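# Back the robot into the empty bay between carton stacks

## Task

Bring the robot into the empty bay that lies between the two carton stacks against the wall. It counts only if the whole robot ends inside the bay, nothing (arm, wrist, gripper) reaches out beyond the base's footprint, and the front of the base faces squarely away from the wall toward the open room. Both stacks must stay intact and no carton may finish beyond its tape line on the floor. The robot must not tip over or finish leaning, which is a failure. The result must hold by itself, not only because the robot is pressing on something when the scene ends.

## Robot and tools

Robot: a Hello Robot Stretch 3. It has a two-wheel differential base 0.33 m long and 0.34 m wide, a lift on a vertical mast, and one telescoping arm that reaches out to the robot's RIGHT side, ending in a wrist (yaw, pitch, roll) and a gripper. The base cannot slide sideways; it only drives straight or spins in place. Spinning pivots about the point midway between the drive wheels, 0.05 m behind the front edge. With the arm fully in and the wrist folded, the wrist pokes out at most 0.06 m past the right side and a spin sweeps a 0.28 m radius circle; an unfolded level gripper reaches beyond that circle. For parking, keep the arm stowed over the base: lift_m below 0.30, arm_m below 0.03, wrist_yaw_rad above 2.54 (3.0 folds it over the base). Stowed, the base runs up to 0.30 m/s and 1.9 rad/s; otherwise it is capped at 0.10 m/s and 0.63 rad/s.

Frames: the base frame has its origin on the floor between the drive wheels, x forward, y left, z up. The odometry frame is the base frame as it was at the scene's start. Heading is positive to the left (counter-clockwise seen from above), within -3.142 to 3.142.

Tool execute_actions takes "actions", a list run in order; an empty list just reports the state and images. Each action is {"robot": ..., "steps": n, "until": ...}. steps is 1 to 450 control steps at 30 per second (default 1); {"steps": n} alone only waits. "robot" holds one command, a list of up to 8 commands run in sequence, or {"stop": true}, which brakes everything and clears the queue. A command may contain:
- "base": exactly one of {"translate_m": d}, a straight drive of d metres relative to where the base is when that command begins (positive forward, |d| at most 1), or {"rotate_rad": d}, a spin in place by d radians relative to the current heading (positive left, |d| at most 3.2). These are offsets, not poses.
- "joints": absolute targets by name; unnamed joints keep their targets. lift_m 0 to 1.1 (arm height on mast, metres); arm_m 0 to 0.52 (extension, metres); wrist_yaw_rad -1.345 to 4.42 (0 along the arm, positive swings toward the front); wrist_pitch_rad -1.57 to 0.451 (negative tips fingers down); wrist_roll_rad -2.911 to 2.911; gripper_m -0.089 to 0.179 (larger is wider); head_pan_rad -3.953 to 1.73 (0 forward, positive left, -1.57 along the arm); head_tilt_rad -1.53 to 0.419 (negative looks down).
- "contact_limits": {"arm_m": effort percent 1 to 100}, how hard the arm may push before it stops.
- In a list, {"pause_s": s} waits up to 15 s.
Base and joint motions in one command start together and keep going after the call returns. A new command overrides at once and discards an older queue. Any out-of-range number or bad field makes the whole call rejected, with nothing run.

"until" ends an action early. {"robot": {"status": "ended"}} fires when nothing reads "moving" and the queue is not "running"; e.g. {"robot": {"base": {"rotate_rad": 1.57}}, "steps": 450, "until": {"robot": {"status": "ended"}}}. Other fields take comparisons such as {"robot": {"lift_m": [">", 0.3], "base_status": ["!=", "moving"]}}; operators are =, !=, <, <=, >, >=. {"any": {"status": "ended"}} fires when the first motion or queue ends.

Results: base_status shows state and, in brackets, distance covered by wheel count versus its goal. Statuses: moving, done (reached within tolerance), off_target (held away from goal, wheels still pushing), contact_stop (arm or lift hit something and went slack), time_out, stopped, not_commanded, torque_fault (a wrist servo turned off for about 10 s). joint_goals, joint_status, measured_speeds, motor_effort (percent, peak in brackets; positive wheel effort drives forward), refusals, queue (idle, running, done, dropped, stopped) and queue_left are reported. Lines starting "refused:" or "dropped:" explain rejected goals or abandoned queue steps; "replaced:" only notes how a prior motion ended. robot.on_its_own appears when the robot altered a goal by itself, a joint is slack or off, an idle motor shows unusual effort, or base_tilt has shifted 3 degrees or more from the start. base_odometry is wheel-based, so slipping inflates it; turned_by_wheels and turned_by_imu give the turn since the last result. base_tilt (degrees, forward and right positive) carries a fixed bias up to about 4 degrees.

Sensing: lidar_m lists 12 distances (metres from the base origin) in 30 degree sectors, sector 1 straight ahead going counter-clockwise (4th left, 7th behind, 10th right); "-" means nothing seen. It scans a plane 0.17 m above the floor, range 0.15 to 12 m; the mast and a low lift can hide sectors 5, 6, 9, 10. head_depth_mm and wrist_depth_mm give 7x7 grids of median depth. Every successful call returns one image each from head_camera, nav_camera (both on the head, aimed by head_pan_rad/head_tilt_rad) and wrist_camera. Tool zoom_image takes "camera" (one of those names) and "region" [x0, y0, x1, y1] in pixels of that camera's last image, at most 504 by 504.

Tool finished_scene takes "scene", the current scene's number, and ends it irreversibly; call it only after all motion has ended, since leftover motion is braked and may stop short.

Cautions: never drag or shove the carton stacks; watch lidar clearances on both sides while backing in. Snagging furniture, especially in reverse, can tip the robot: reverse the last move in small steps, and if it keeps leaning lower lift_m to about 0.2. Pushing the arm against something rigid with the gripper above about 0.45 m can tip it. Avoid hard hits, slams and prolonged wrist strain.

Each tool is called after ">>>" as name([rows], argument=value, ...), one row to a line, values as JSON.

## Session

>>> execute_actions(actions=[])

Scene clock: 0.00 s.
robot.base_odometry: x=+0.000 y=+0.000 heading=+0.000 (m, m, rad; robot's odometry frame)
robot.turned_by_wheels: +0.000 (rad since the last result)
robot.turned_by_imu: +0.000 (rad since the last result)
robot.base_tilt: forward=+1.8 right=-0.7 (deg)
robot.lidar_m: 2.87 2.92 1.84 1.14 1.01 1.01 1.20 1.40 1.87 1.76 2.45 2.54
robot.head_depth_mm: 2029 2897 2961 2932 2919 2713 2373 / 2035 3016 3207 3189 3152 3059 2389 / 2056 3061 3527 3474 3450 2870 2389 / 2081 3168 3738 3808 3790 3490 2360 / 2120 3198 3517 3565 3581 3435 2344 / 2143 3134 3239 3279 3322 3242 2309 / 1986 2956 3003 3032 3088 3058 2281
robot.base_status: not_commanded
robot.joint_positions: lift_m=+0.383 arm_m=+0.000 wrist_yaw_rad=+2.954 wrist_pitch_rad=-0.347 wrist_roll_rad=-0.001 gripper_m=+0.037 head_pan_rad=-0.014 head_tilt_rad=-0.013
robot.joint_goals: lift_m=+0.383 arm_m=+0.000 wrist_yaw_rad=+2.954 wrist_pitch_rad=-0.347 wrist_roll_rad=-0.001 gripper_m=+0.037 head_pan_rad=-0.014 head_tilt_rad=-0.013
robot.joint_status: lift_m=not_commanded arm_m=not_commanded wrist_yaw_rad=not_commanded wrist_pitch_rad=not_commanded wrist_roll_rad=not_commanded gripper_m=not_commanded head_pan_rad=not_commanded head_tilt_rad=not_commanded
robot.measured_speeds: translate_m=+0.000 rotate_rad=+0.000 lift_m=+0.000 arm_m=+0.000 wrist_yaw_rad=+0.000 wrist_pitch_rad=+0.000 wrist_roll_rad=+0.000 head_pan_rad=+0.000 head_tilt_rad=+0.000
robot: refusals=0 queue=idle queue_left=0
robot.motor_effort: left_wheel=+0 right_wheel=-1 lift_m=+23 arm_m=+0 wrist_yaw_rad=+0 wrist_pitch_rad=+6 wrist_roll_rad=+0 gripper_m=+0 head_pan_rad=+1 head_tilt_rad=+0 (%)
robot.hand_pose: x=+0.0222 y=+0.0833 z=+0.4120 quat_wxyz=(+0.187, +0.704, +0.056, +0.683) (m; robot's base frame)
robot.wrist_depth_mm: - - - - - - - / - - - - - - - / 814 - - - - - - / 845 - 947 937 964 968 942 / 767 - 811 784 782 758 766 / 652 628 - 650 672 657 662 / 567 560 565 560 561 555 564
pictures: head_camera (sideways: a quarter turn clockwise sets it upright), nav_camera (sideways: a quarter turn counterclockwise sets it upright), wrist_camera
Images, in order (width x height): head_camera 896x504, nav_camera 672x504, wrist_camera 644x364.

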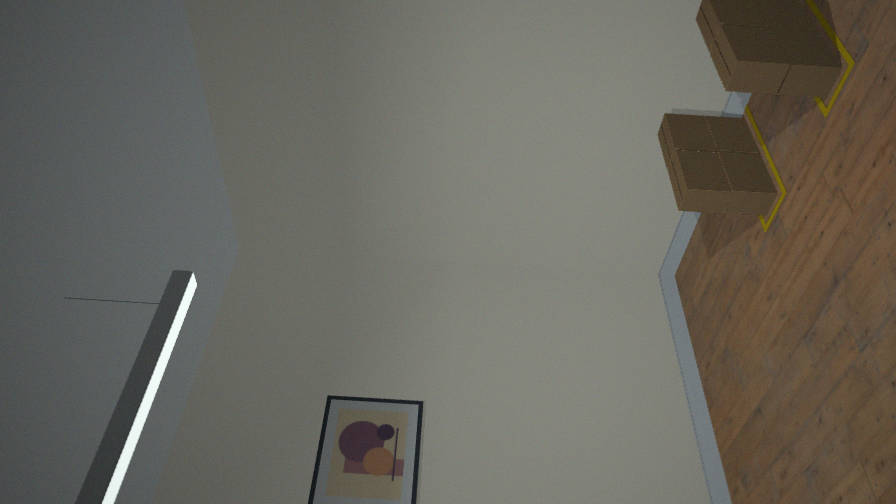

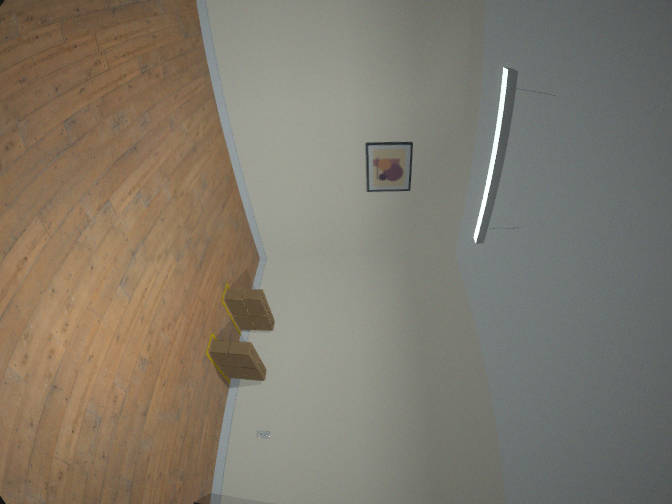

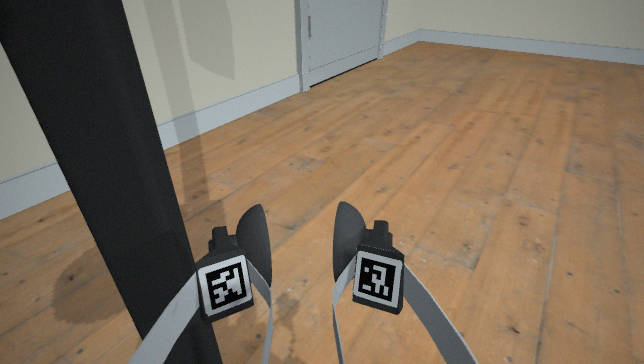

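>>> execute_actions([
  {"robot":[{"joints":{"lift_m":0.25,"head_tilt_rad":-0.6,"head_pan_rad":-0.8}},{"base":{"rotate_rad":0.1}},{"base":{"translate_m":1.0}},{"base":{"translate_m":0.8}}],"steps":450,"until":{"robot":{"status":"ended"}}},
])

Scene clock: 46.03 s.
robot.base_odometry: x=+1.791 y=+0.179 heading=+0.100 (m, m, rad; robot's odometry frame)
robot.turned_by_wheels: +0.100 (rad since the last result)
robot.turned_by_imu: +0.100 (rad since the last result)
robot.base_tilt: forward=+1.9 right=-0.5 (deg)
robot.lidar_m: 1.59 1.48 1.50 1.88 2.05 2.10 2.66 2.81 2.64 1.83 1.14 1.20
robot.head_depth_mm: 1394 1532 1674 1861 1868 1536 1304 / 1412 1549 1711 1813 1519 1520 1293 / 1437 1569 1739 1897 1725 1513 1285 / 1457 1601 1760 1971 1812 1499 1280 / 1482 1622 1786 1899 1753 1477 1266 / 1507 1656 1817 1691 1570 1473 1267 / 1527 1670 1856 2043 1754 1460 1248
robot.base_status: done (translate_m +0.8000 of +0.8000)
robot.joint_positions: lift_m=+0.250 arm_m=+0.000 wrist_yaw_rad=+2.954 wrist_pitch_rad=-0.347 wrist_roll_rad=-0.001 gripper_m=+0.037 head_pan_rad=-0.793 head_tilt_rad=-0.593
robot.joint_goals: lift_m=+0.250 arm_m=+0.000 wrist_yaw_rad=+2.954 wrist_pitch_rad=-0.347 wrist_roll_rad=-0.001 gripper_m=+0.037 head_pan_rad=-0.800 head_tilt_rad=-0.600
robot.joint_status: lift_m=done arm_m=not_commanded wrist_yaw_rad=not_commanded wrist_pitch_rad=not_commanded wrist_roll_rad=not_commanded gripper_m=not_commanded head_pan_rad=done head_tilt_rad=done
robot.measured_speeds: translate_m=+0.000 rotate_rad=+0.000 lift_m=+0.000 arm_m=+0.000 wrist_yaw_rad=+0.000 wrist_pitch_rad=+0.000 wrist_roll_rad=+0.000 head_pan_rad=+0.000 head_tilt_rad=+0.000
robot: refusals=0 queue=done queue_left=0
robot.motor_effort: left_wheel=-3(8) right_wheel=+3(10) lift_m=+17(24) arm_m=+1(1) wrist_yaw_rad=+0(0) wrist_pitch_rad=+6(6) wrist_roll_rad=+0(0) gripper_m=+1(1) head_pan_rad=-3(50) head_tilt_rad=-2(23) (%)
robot.hand_pose: x=+0.0222 y=+0.0833 z=+0.2794 quat_wxyz=(+0.187, +0.704, +0.057, +0.683) (m; robot's base frame)
robot.wrist_depth_mm: - - - - - - - / - - - - - - - / 937 938 926 942 929 942 953 / 712 - 715 721 717 716 726 / 575 - 603 578 587 572 590 / 497 464 - 500 499 486 490 / 443 - - 415 424 421 418
pictures: head_camera (sideways: a quarter turn clockwise sets it upright), nav_camera (sideways: a quarter turn counterclockwise sets it upright), wrist_camera
camera_calibration (this result's frames):
head_camera: T_world_to_cam=[[-0.449448, 0.354315, -0.820035, 1.09022], [0.70531, 0.7041, -0.0823468, 0.106962], [0.54821, -0.615389, -0.566359, 0.696841], [0, 0, 0, 1]] pos_world=[0.0325406, -0.0327648, 1.29749]
nav_camera: T_world_to_cam=[[0.398644, -0.453991, 0.796853, -0.998347], [-0.731295, -0.681689, -0.0225321, 0.0889706], [0.553435, -0.573752, -0.603753, 0.743251], [0, 0, 0, 1]] pos_world=[0.0517073, 0.0338512, 1.24628]
wrist_camera: T_world_to_cam=[[0.970668, -0.240425, -0.000513513, -0.0124707], [-0.130272, -0.524151, -0.841603, 0.312213], [0.202073, 0.816983, -0.540097, 0.245429], [0, 0, 0, 1]] pos_world=[0.00318316, -0.0398626, 0.395308]
Images, in order (width x height): head_camera 896x504, nav_camera 672x504, wrist_camera 644x364.

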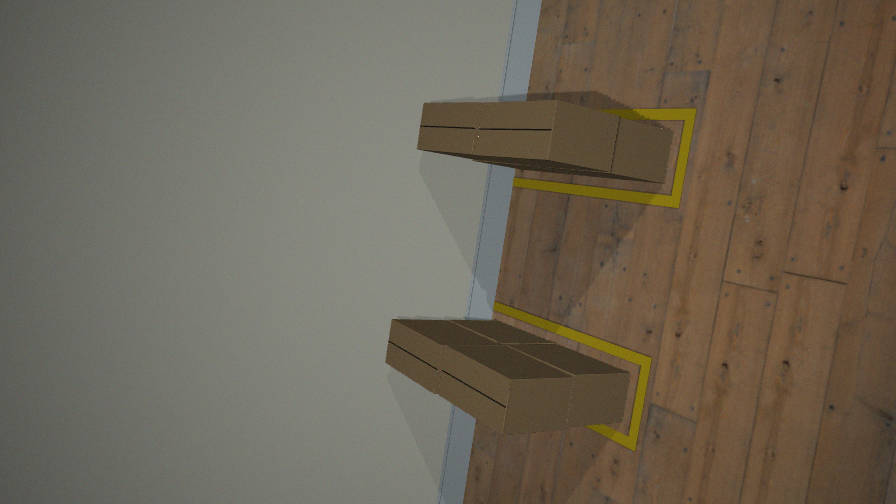

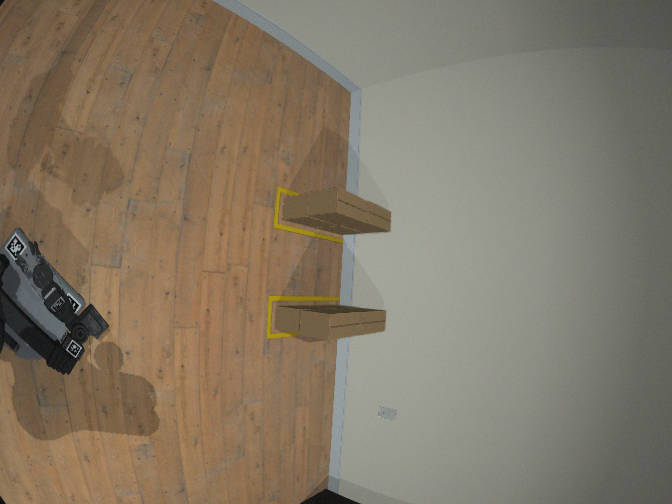

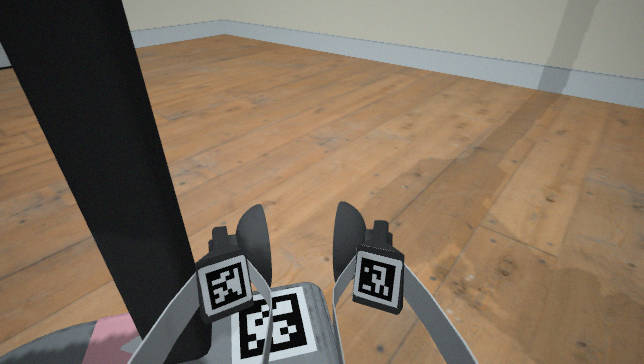

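>>> execute_actions([
  {"robot":[{"base":{"translate_m":0.137},"joints":{"head_pan_rad":-3.14,"head_tilt_rad":-0.9}},{"base":{"rotate_rad":2.19}},{"base":{"translate_m":-0.55}}],"steps":450,"until":{"robot":{"status":"ended"}}},
])

Scene clock: 78.53 s.
robot.base_odometry: x=+2.290 y=-0.221 heading=+2.290 (m, m, rad; robot's odometry frame)
robot.turned_by_wheels: +2.190 (rad since the last result)
robot.turned_by_imu: +2.150 (rad since the last result)
robot.base_tilt: forward=+2.1 right=-0.7 (deg)
robot.lidar_m: 2.68 2.78 3.48 2.95 1.58 0.53 0.54 0.58 1.46 1.39 1.43 1.89
robot.head_depth_mm: 972 1120 1326 1580 1458 1297 1160 / 974 1124 1323 1513 1104 1271 1161 / 975 1126 1301 1224 1080 1241 - / 973 1128 1328 1564 1425 1271 - / 977 1124 1334 1558 1418 1263 1167 / 981 1130 1329 1541 1405 1255 1147 / 983 1130 1280 1198 1158 1228 1121
robot.base_status: done (translate_m -0.5500 of -0.5500)
robot.joint_positions: lift_m=+0.250 arm_m=+0.000 wrist_yaw_rad=+2.954 wrist_pitch_rad=-0.347 wrist_roll_rad=-0.001 gripper_m=+0.037 head_pan_rad=-3.134 head_tilt_rad=-0.890
robot.joint_goals: lift_m=+0.250 arm_m=+0.000 wrist_yaw_rad=+2.954 wrist_pitch_rad=-0.347 wrist_roll_rad=-0.001 gripper_m=+0.037 head_pan_rad=-3.140 head_tilt_rad=-0.900
robot.joint_status: lift_m=done arm_m=not_commanded wrist_yaw_rad=not_commanded wrist_pitch_rad=not_commanded wrist_roll_rad=not_commanded gripper_m=not_commanded head_pan_rad=done head_tilt_rad=done
robot.measured_speeds: translate_m=+0.000 rotate_rad=+0.000 lift_m=+0.000 arm_m=+0.000 wrist_yaw_rad=+0.000 wrist_pitch_rad=+0.000 wrist_roll_rad=+0.000 head_pan_rad=+0.000 head_tilt_rad=+0.000
robot: refusals=0 queue=done queue_left=0
robot.motor_effort: left_wheel=-2(10) right_wheel=+3(13) lift_m=+16(16) arm_m=-1(0) wrist_yaw_rad=+0(1) wrist_pitch_rad=+6(6) wrist_roll_rad=+0(0) gripper_m=+1(0) head_pan_rad=-3(55) head_tilt_rad=-4(16) (%)
robot.hand_pose: x=+0.0222 y=+0.0833 z=+0.2794 quat_wxyz=(+0.187, +0.704, +0.057, +0.683) (m; robot's base frame)
robot.wrist_depth_mm: - - - - - - - / - - - - - - - / 939 922 946 989 948 922 954 / 725 - 719 717 706 722 727 / 578 - 603 586 576 580 580 / 491 480 - 499 508 479 486 / 439 - - 423 425 419 419
pictures: head_camera (sideways: a quarter turn clockwise sets it upright), nav_camera (sideways: a quarter turn counterclockwise sets it upright), wrist_camera
camera_calibration (this result's frames):
head_camera: T_world_to_cam=[[0.782157, 0.0778826, -0.618195, 0.819654], [0.0385311, -0.996304, -0.0767676, 0.103735], [-0.621889, 0.0362246, -0.782267, 0.984805], [0, 0, 0, 1]] pos_world=[-0.0326552, 0.00384109, 1.28505]
nav_camera: T_world_to_cam=[[-0.810054, 0.0280356, 0.585685, -0.715788], [0.0248135, 0.999601, -0.0135297, 0.0726312], [-0.58583, 0.0035731, -0.810426, 1.01899], [0, 0, 0, 1]] pos_world=[0.0153269, -0.0561756, 1.24603]
wrist_camera: T_world_to_cam=[[0.970668, -0.240425, -0.000513816, -0.012477], [-0.130273, -0.524151, -0.841602, 0.312199], [0.202073, 0.816983, -0.540097, 0.24545], [0, 0, 0, 1]] pos_world=[0.00318318, -0.039889, 0.395308]
Images, in order (width x height): head_camera 896x504, nav_camera 672x504, wrist_camera 644x364.

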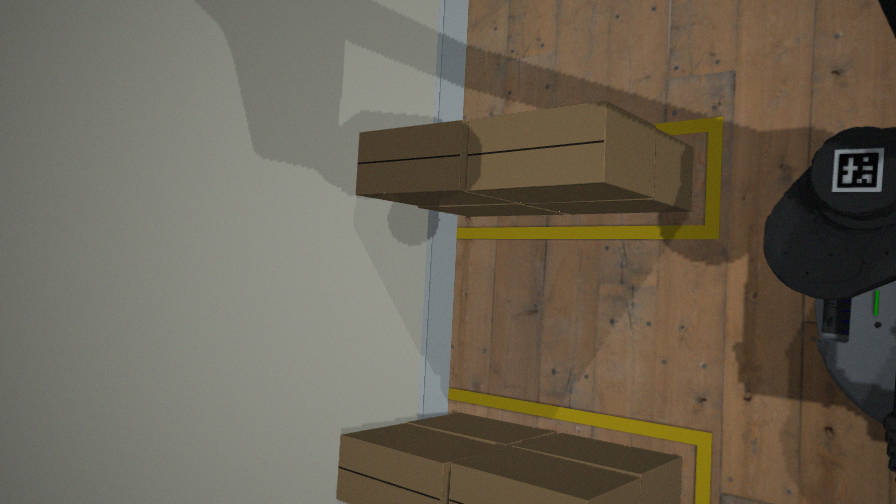

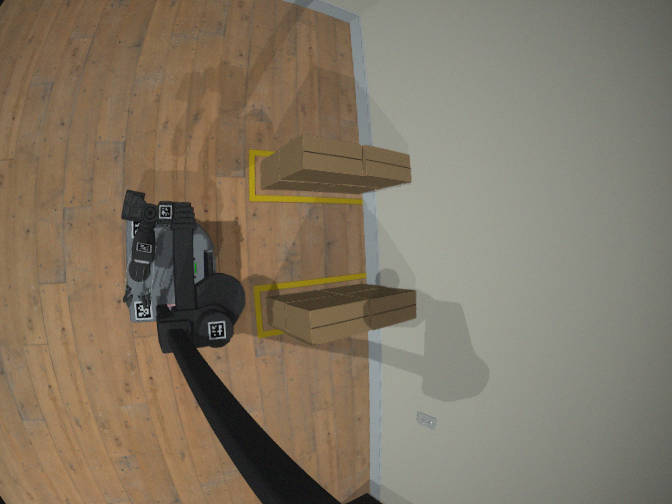

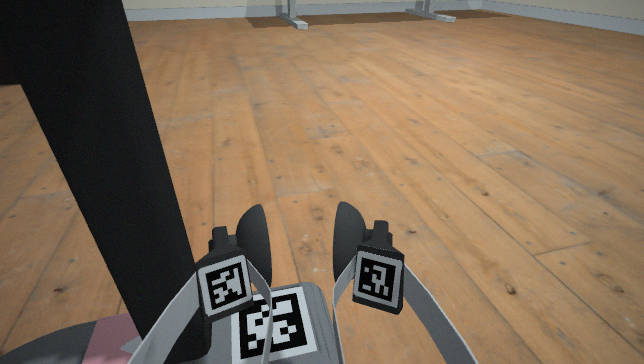

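>>> execute_actions([
  {"robot":[{"base":{"rotate_rad":0.125},"joints":{"head_tilt_rad":-1.3}},{"base":{"translate_m":-0.3}},{"base":{"rotate_rad":-0.09}},{"base":{"translate_m":-0.1}}],"steps":450,"until":{"robot":{"status":"ended"}}},
])

Scene clock: 107.97 s.
robot.base_odometry: x=+2.582 y=-0.493 heading=+2.325 (m, m, rad; robot's odometry frame)
robot.turned_by_wheels: +0.035 (rad since the last result)
robot.turned_by_imu: +0.036 (rad since the last result)
robot.base_tilt: forward=+2.0 right=-0.6 (deg)
robot.lidar_m: 3.09 3.21 3.09 1.63 0.23 0.26 0.67 0.37 0.28 1.36 1.41 1.92
robot.head_depth_mm: 782 982 1206 1325 - 1202 1146 / 786 994 1007 949 918 1200 1139 / 793 1010 1295 1313 - 1182 1137 / 801 1019 1351 1322 - 1170 1135 / 809 1030 1345 1307 - 1168 1128 / 817 1042 1295 1296 1257 1159 1122 / 821 1011 989 964 1128 1161 1118
robot.base_status: done (translate_m -0.1000 of -0.1000)
robot.joint_positions: lift_m=+0.250 arm_m=+0.000 wrist_yaw_rad=+2.954 wrist_pitch_rad=-0.347 wrist_roll_rad=-0.001 gripper_m=+0.037 head_pan_rad=-3.134 head_tilt_rad=-1.285
robot.joint_goals: lift_m=+0.250 arm_m=+0.000 wrist_yaw_rad=+2.954 wrist_pitch_rad=-0.347 wrist_roll_rad=-0.001 gripper_m=+0.037 head_pan_rad=-3.140 head_tilt_rad=-1.300
robot.joint_status: lift_m=done arm_m=not_commanded wrist_yaw_rad=not_commanded wrist_pitch_rad=not_commanded wrist_roll_rad=not_commanded gripper_m=not_commanded head_pan_rad=done head_tilt_rad=done
robot.measured_speeds: translate_m=+0.000 rotate_rad=+0.000 lift_m=+0.000 arm_m=+0.000 wrist_yaw_rad=+0.000 wrist_pitch_rad=+0.000 wrist_roll_rad=+0.000 head_pan_rad=+0.000 head_tilt_rad=+0.000
robot: refusals=0 queue=done queue_left=0
robot.motor_effort: left_wheel=+3(11) right_wheel=-4(10) lift_m=+16(17) arm_m=+0(1) wrist_yaw_rad=+0(0) wrist_pitch_rad=+6(6) wrist_roll_rad=+0(0) gripper_m=+0(0) head_pan_rad=-2(3) head_tilt_rad=-5(22) (%)
robot.hand_pose: x=+0.0222 y=+0.0833 z=+0.2794 quat_wxyz=(+0.187, +0.704, +0.057, +0.683) (m; robot's base frame)
robot.wrist_depth_mm: - - - - - - - / - - - - - - - / - 935 927 940 927 925 946 / 219 - 695 717 711 719 720 / 240 - 614 581 575 581 581 / 261 271 - 504 503 487 487 / 276 - - 413 418 427 424
pictures: head_camera (sideways: a quarter turn clockwise sets it upright), nav_camera (sideways: a quarter turn counterclockwise sets it upright), wrist_camera
camera_calibration (this result's frames):
head_camera: T_world_to_cam=[[0.959835, 0.079054, -0.269197, 0.363982], [0.0654695, -0.996104, -0.0590871, 0.0805177], [-0.272819, 0.0390897, -0.961271, 1.21527], [0, 0, 0, 1]] pos_world=[-0.0230869, 0.00392529, 1.27094]
nav_camera: T_world_to_cam=[[-0.973104, 0.0269845, 0.228779, -0.249929], [0.027754, 0.999615, 0.000145842, 0.0548058], [-0.228687, 0.00649144, -0.973478, 1.22862], [0, 0, 0, 1]] pos_world=[0.0362419, -0.056016, 1.25321]
wrist_camera: T_world_to_cam=[[0.970668, -0.240425, -0.000513835, -0.0124772], [-0.130273, -0.524152, -0.841602, 0.312198], [0.202073, 0.816983, -0.540098, 0.245451], [0, 0, 0, 1]] pos_world=[0.00318321, -0.0398896, 0.395307]
Images, in order (width x height): head_camera 896x504, nav_camera 672x504, wrist_camera 644x364.

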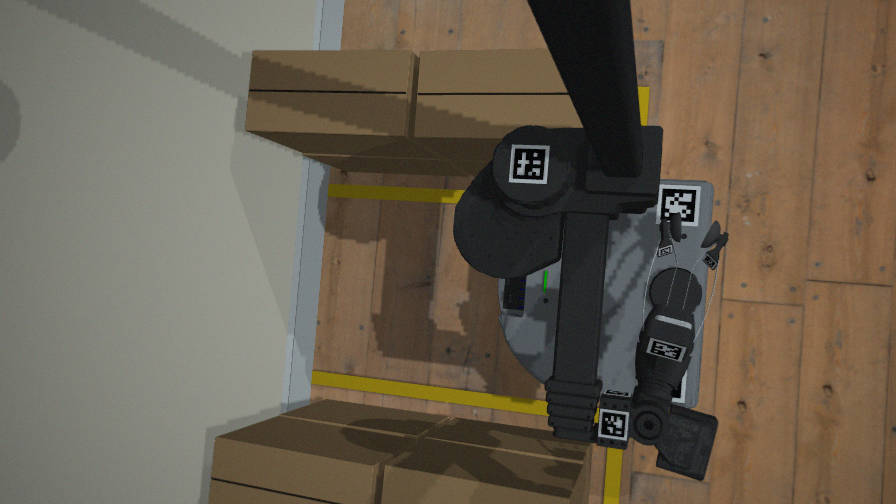

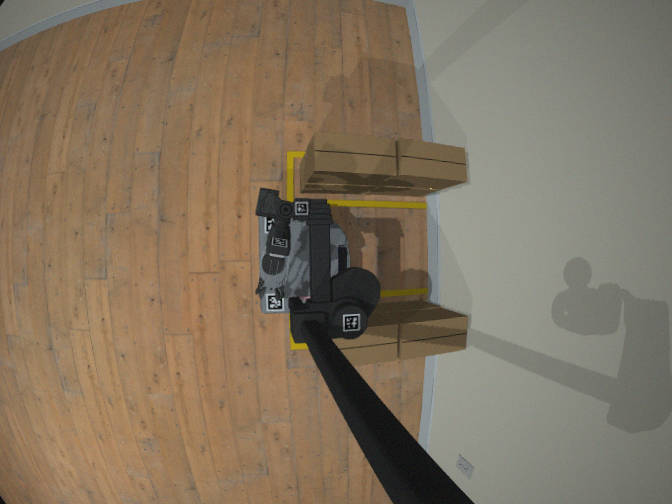

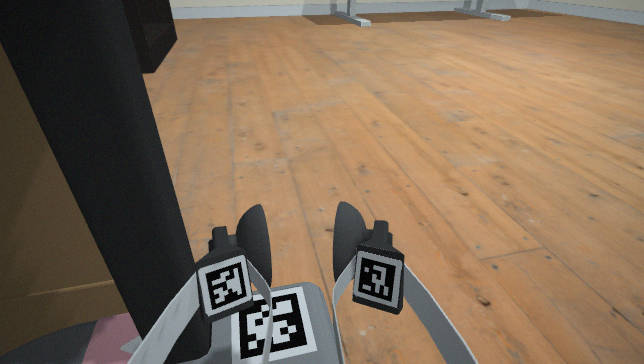

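>>> execute_actions([
  {"robot":{"base":{"translate_m":-0.22},"joints":{"gripper_m":0.01}},"steps":450,"until":{"robot":{"status":"ended"}}},
])

Scene clock: 129.30 s.
robot.base_odometry: x=+2.733 y=-0.653 heading=+2.325 (m, m, rad; robot's odometry frame)
robot.turned_by_wheels: +0.000 (rad since the last result)
robot.turned_by_imu: +0.001 (rad since the last result)
robot.base_tilt: forward=+2.0 right=-0.6 (deg)
robot.lidar_m: 3.30 3.45 0.19 0.18 0.19 0.26 0.45 0.37 0.27 0.26 0.27 1.92
robot.head_depth_mm: 516 649 886 1182 - 1185 1147 / 520 658 898 951 918 859 1135 / 525 668 913 1238 - 1015 1140 / 529 672 926 1297 - 1168 1138 / 534 682 940 1284 - 1169 1125 / 538 688 957 1277 - 1157 1124 / 543 698 953 968 1019 1081 1117
robot.base_status: done (translate_m -0.2200 of -0.2200)
robot.joint_positions: lift_m=+0.250 arm_m=+0.000 wrist_yaw_rad=+2.954 wrist_pitch_rad=-0.347 wrist_roll_rad=-0.001 gripper_m=+0.010 head_pan_rad=-3.134 head_tilt_rad=-1.285
robot.joint_goals: lift_m=+0.250 arm_m=+0.000 wrist_yaw_rad=+2.954 wrist_pitch_rad=-0.347 wrist_roll_rad=-0.001 gripper_m=+0.010 head_pan_rad=-3.140 head_tilt_rad=-1.300
robot.joint_status: lift_m=done arm_m=not_commanded wrist_yaw_rad=not_commanded wrist_pitch_rad=not_commanded wrist_roll_rad=not_commanded gripper_m=done head_pan_rad=done head_tilt_rad=done
robot.measured_speeds: translate_m=+0.000 rotate_rad=+0.000 lift_m=+0.000 arm_m=+0.000 wrist_yaw_rad=+0.000 wrist_pitch_rad=+0.000 wrist_roll_rad=+0.000 head_pan_rad=+0.000 head_tilt_rad=+0.000
robot: refusals=0 queue=done queue_left=0
robot.motor_effort: left_wheel=+3(8) right_wheel=-4(11) lift_m=+17(17) arm_m=+0(0) wrist_yaw_rad=+0(0) wrist_pitch_rad=+6(6) wrist_roll_rad=+0(0) gripper_m=+1(90) head_pan_rad=-3(3) head_tilt_rad=-5(6) (%)
robot.hand_pose: x=+0.0222 y=+0.0833 z=+0.2794 quat_wxyz=(+0.187, +0.704, +0.057, +0.683) (m; robot's base frame)
robot.wrist_depth_mm: - 220 221 222 - - - / - 202 212 224 - - - / - 219 227 246 875 934 948 / 220 - 246 271 684 718 728 / 241 - 268 - 585 570 590 / 263 270 - - 494 493 494 / 276 - - 382 424 418 423
pictures: head_camera (sideways: a quarter turn clockwise sets it upright), nav_camera (sideways: a quarter turn counterclockwise sets it upright), wrist_camera
camera_calibration (this result's frames):
head_camera: T_world_to_cam=[[0.959847, 0.0790546, -0.269154, 0.363927], [0.0654726, -0.996104, -0.0590846, 0.0805143], [-0.272776, 0.0390899, -0.961283, 1.21528], [0, 0, 0, 1]] pos_world=[-0.0230855, 0.00392528, 1.27094]
nav_camera: T_world_to_cam=[[-0.973114, 0.026984, 0.228736, -0.249873], [0.0277535, 0.999615, 0.000147412, 0.0548037], [-0.228644, 0.00649166, -0.973488, 1.22864], [0, 0, 0, 1]] pos_world=[0.0362441, -0.0560159, 1.25321]
wrist_camera: T_world_to_cam=[[0.970668, -0.240425, -0.000513783, -0.0124772], [-0.130273, -0.524152, -0.841602, 0.312198], [0.202073, 0.816982, -0.540099, 0.245451], [0, 0, 0, 1]] pos_world=[0.00318319, -0.0398896, 0.395307]
Images, in order (width x height): head_camera 896x504, nav_camera 672x504, wrist_camera 644x364.

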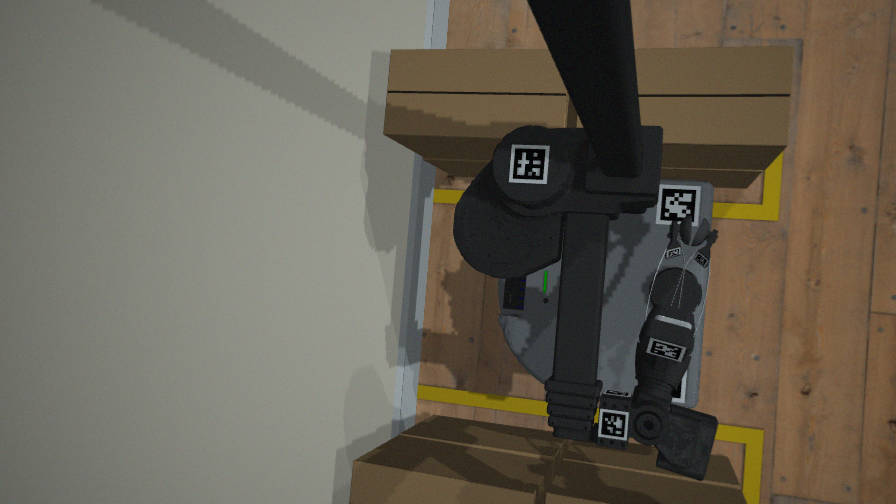

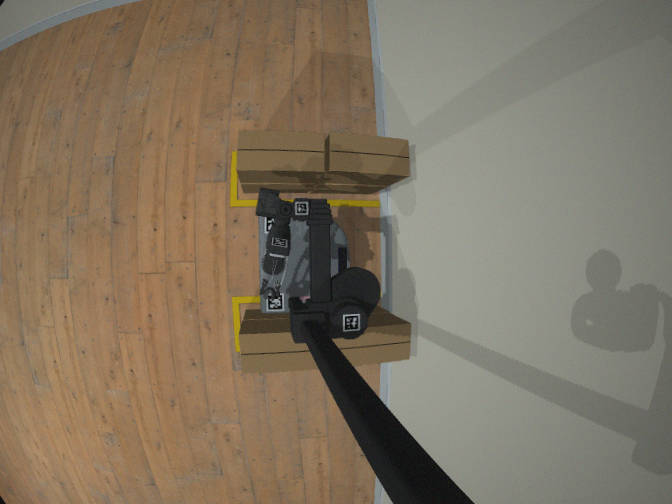

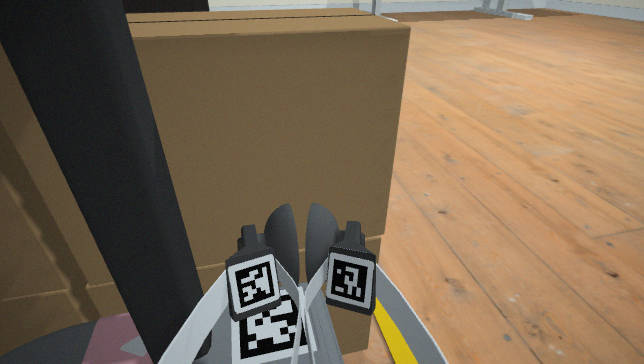

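>>> execute_actions([
  {"robot":[{"base":{"translate_m":0.28}},{"base":{"rotate_rad":0.07}},{"base":{"translate_m":-0.28}},{"base":{"rotate_rad":-0.07}}],"steps":450,"until":{"robot":{"status":"ended"}}},
])

Scene clock: 146.17 s.
robot.base_odometry: x=+2.746 y=-0.640 heading=+2.325 (m, m, rad; robot's odometry frame)
robot.turned_by_wheels: +0.000 (rad since the last result)
robot.turned_by_imu: +0.002 (rad since the last result)
robot.base_tilt: forward=+2.0 right=-0.4 (deg)
robot.lidar_m: 3.29 3.45 0.21 0.20 0.21 0.29 0.45 0.35 0.25 0.24 0.25 1.90
robot.head_depth_mm: 517 653 887 971 925 876 1141 / 521 661 900 960 916 865 1136 / 526 666 915 1250 - 1143 1141 / 530 673 926 1298 - 1171 1135 / 535 682 943 1289 - 1165 1128 / 541 692 957 1280 - 1163 1125 / 546 699 956 941 945 984 1120
robot.base_status: done (rotate_rad -0.0699 of -0.0700)
robot.joint_positions: lift_m=+0.250 arm_m=+0.000 wrist_yaw_rad=+2.954 wrist_pitch_rad=-0.347 wrist_roll_rad=-0.001 gripper_m=+0.010 head_pan_rad=-3.134 head_tilt_rad=-1.285
robot.joint_goals: lift_m=+0.250 arm_m=+0.000 wrist_yaw_rad=+2.954 wrist_pitch_rad=-0.347 wrist_roll_rad=-0.001 gripper_m=+0.010 head_pan_rad=-3.140 head_tilt_rad=-1.300
robot.joint_status: lift_m=done arm_m=not_commanded wrist_yaw_rad=not_commanded wrist_pitch_rad=not_commanded wrist_roll_rad=not_commanded gripper_m=done head_pan_rad=done head_tilt_rad=done
robot.measured_speeds: translate_m=+0.000 rotate_rad=+0.000 lift_m=+0.000 arm_m=+0.000 wrist_yaw_rad=+0.000 wrist_pitch_rad=+0.000 wrist_roll_rad=+0.000 head_pan_rad=+0.000 head_tilt_rad=+0.000
robot: refusals=0 queue=done queue_left=0
robot.motor_effort: left_wheel=+3(10) right_wheel=-3(7) lift_m=+17(17) arm_m=+0(1) wrist_yaw_rad=+0(0) wrist_pitch_rad=+6(6) wrist_roll_rad=+0(0) gripper_m=+0(1) head_pan_rad=-3(2) head_tilt_rad=-5(5) (%)
robot.hand_pose: x=+0.0222 y=+0.0833 z=+0.2794 quat_wxyz=(+0.187, +0.704, +0.057, +0.683) (m; robot's base frame)
robot.wrist_depth_mm: - 221 221 234 - - - / - 218 227 244 - - - / - 238 250 265 873 934 946 / 241 - 270 289 707 718 722 / 262 - 292 - 575 580 595 / 284 305 - - 495 488 490 / 298 - - 404 418 415 420
pictures: head_camera (sideways: a quarter turn clockwise sets it upright), nav_camera (sideways: a quarter turn counterclockwise sets it upright), wrist_camera
camera_calibration (this result's frames):
head_camera: T_world_to_cam=[[0.959885, 0.0789511, -0.269051, 0.363792], [0.0653714, -0.996111, -0.0590783, 0.0805068], [-0.272668, 0.0391202, -0.961312, 1.21532], [0, 0, 0, 1]] pos_world=[-0.0230818, 0.00392846, 1.27094]
nav_camera: T_world_to_cam=[[-0.973136, 0.0270889, 0.228631, -0.249737], [0.0278614, 0.999612, 0.000151241, 0.0547981], [-0.228538, 0.00651716, -0.973513, 1.22867], [0, 0, 0, 1]] pos_world=[0.0362433, -0.0560192, 1.25321]
wrist_camera: T_world_to_cam=[[0.970668, -0.240425, -0.000513823, -0.0124773], [-0.130273, -0.524154, -0.841601, 0.312197], [0.202073, 0.816981, -0.5401, 0.245451], [0, 0, 0, 1]] pos_world=[0.00318323, -0.0398899, 0.395307]
Images, in order (width x height): head_camera 896x504, nav_camera 672x504, wrist_camera 644x364.

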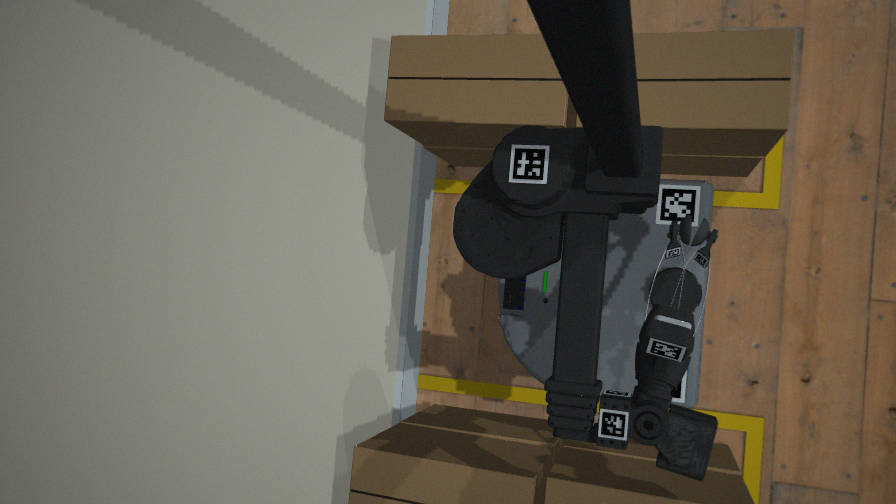

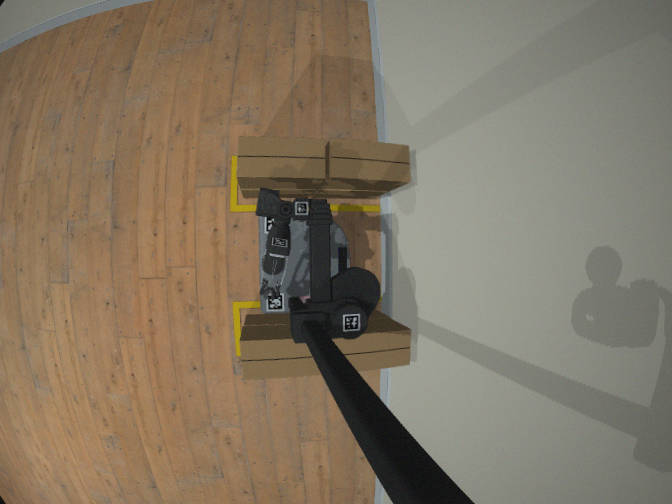

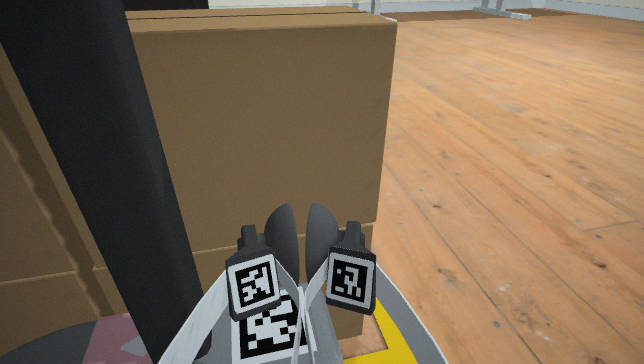

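>>> execute_actions([
  {"robot":{"joints":{"head_pan_rad":0,"head_tilt_rad":0}},"steps":200,"until":{"robot":{"status":"ended"}}},
])

>>> finished_scene(scene=1)

Scene clock: 152.27 s.
robot.base_odometry: x=+2.746 y=-0.640 heading=+2.325 (m, m, rad; robot's odometry frame)
robot.turned_by_wheels: +0.000 (rad since the last result)
robot.turned_by_imu: +0.001 (rad since the last result)
robot.base_tilt: forward=+1.9 right=-0.6 (deg)
robot.lidar_m: 3.29 3.47 0.21 0.20 0.21 0.28 0.45 0.35 0.25 0.24 0.25 1.90
robot.head_depth_mm: 2025 3010 3231 3243 3242 3247 2442 / 2040 3036 3240 3226 3227 3242 2420 / 1645 3089 3217 3216 3212 3209 2391 / 2096 3135 3172 3175 3191 3215 2345 / 2114 3177 3186 3186 3180 3190 2338 / 2138 3212 3189 3211 3192 3230 2306 / 2159 3183 3167 3178 3192 3211 2266
robot.base_status: done (rotate_rad -0.0699 of -0.0700)
robot.joint_positions: lift_m=+0.250 arm_m=+0.000 wrist_yaw_rad=+2.954 wrist_pitch_rad=-0.347 wrist_roll_rad=-0.001 gripper_m=+0.010 head_pan_rad=-0.007 head_tilt_rad=-0.013
robot.joint_goals: lift_m=+0.250 arm_m=+0.000 wrist_yaw_rad=+2.954 wrist_pitch_rad=-0.347 wrist_roll_rad=-0.001 gripper_m=+0.010 head_pan_rad=+0.000 head_tilt_rad=+0.000
robot.joint_status: lift_m=done arm_m=not_commanded wrist_yaw_rad=not_commanded wrist_pitch_rad=not_commanded wrist_roll_rad=not_commanded gripper_m=done head_pan_rad=done head_tilt_rad=done
robot.measured_speeds: translate_m=+0.000 rotate_rad=+0.000 lift_m=+0.000 arm_m=+0.000 wrist_yaw_rad=+0.000 wrist_pitch_rad=+0.000 wrist_roll_rad=+0.000 head_pan_rad=+0.000 head_tilt_rad=+0.000
robot: refusals=0 queue=done queue_left=0
robot.motor_effort: left_wheel=+3(3) right_wheel=-3(3) lift_m=+17(17) arm_m=+0(0) wrist_yaw_rad=+0(0) wrist_pitch_rad=+6(6) wrist_roll_rad=+0(0) gripper_m=+0(1) head_pan_rad=+5(56) head_tilt_rad=+4(31) (%)
robot.hand_pose: x=+0.0222 y=+0.0833 z=+0.2794 quat_wxyz=(+0.187, +0.704, +0.057, +0.683) (m; robot's base frame)
robot.wrist_depth_mm: - 220 219 235 - - - / - 219 230 243 - - - / - 238 248 264 899 930 944 / 242 - 271 293 718 715 715 / 263 - 290 - 588 567 580 / 281 305 - - 497 490 487 / 301 - - 410 422 421 416
pictures: head_camera (sideways: a quarter turn clockwise sets it upright), nav_camera (sideways: a quarter turn counterclockwise sets it upright), wrist_camera
camera_calibration (this result's frames):
head_camera: T_world_to_cam=[[-0.0262435, -0.0714317, -0.9971, 1.31886], [0.0466569, 0.996269, -0.0726002, 0.0983513], [0.998566, -0.0484269, -0.0228128, -0.0133139], [0, 0, 0, 1]] pos_world=[0.0433176, -0.00442055, 1.32187]
nav_camera: T_world_to_cam=[[0.0677656, -0.0350096, 0.997087, -1.25771], [-0.0178271, -0.999267, -0.0338745, 0.0994069], [0.997542, -0.0154796, -0.06834, 0.0437545], [0, 0, 0, 1]] pos_world=[0.0433544, 0.0559796, 1.2604]
wrist_camera: T_world_to_cam=[[0.970668, -0.240425, -0.000513907, -0.0124772], [-0.130274, -0.524154, -0.841601, 0.312197], [0.202073, 0.816981, -0.5401, 0.245451], [0, 0, 0, 1]] pos_world=[0.00318323, -0.0398899, 0.395307]
Images, in order (width x height): head_camera 896x504, nav_camera 672x504, wrist_camera 644x364.

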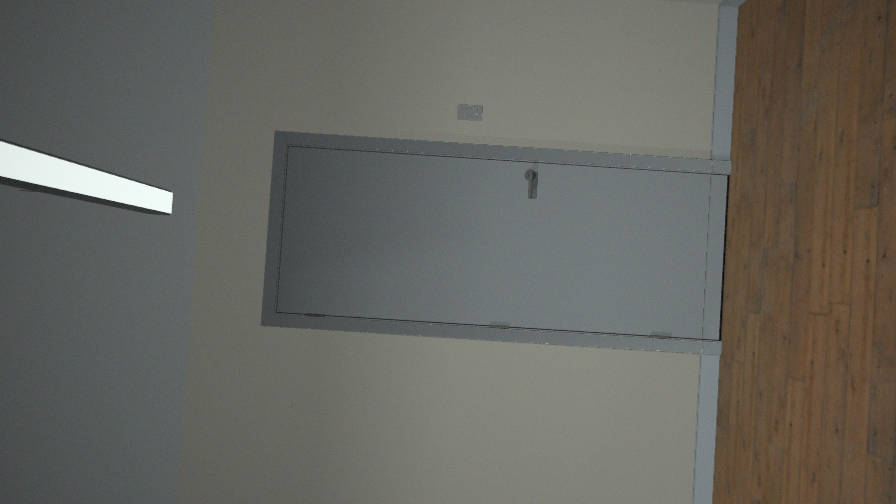

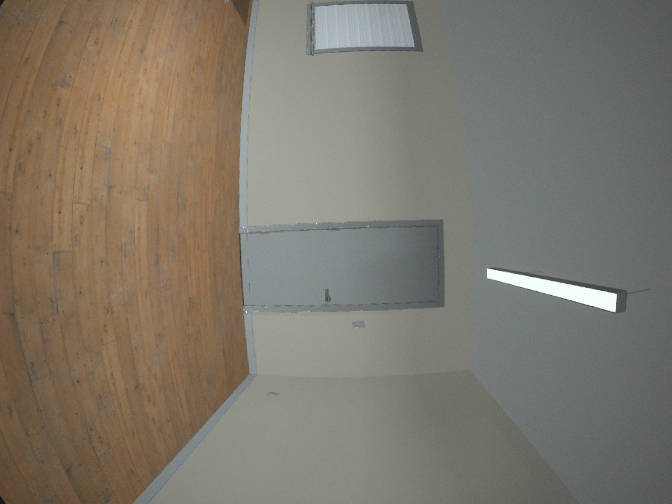

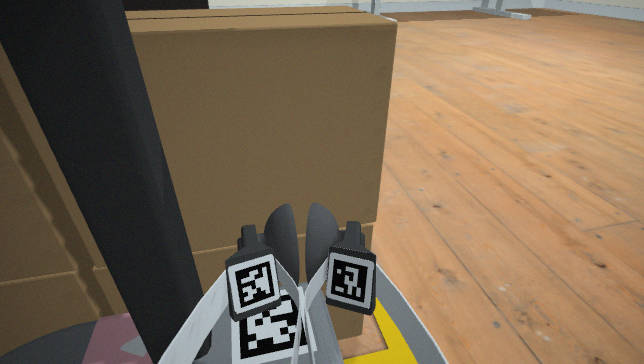

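The scene is finished: the task was done.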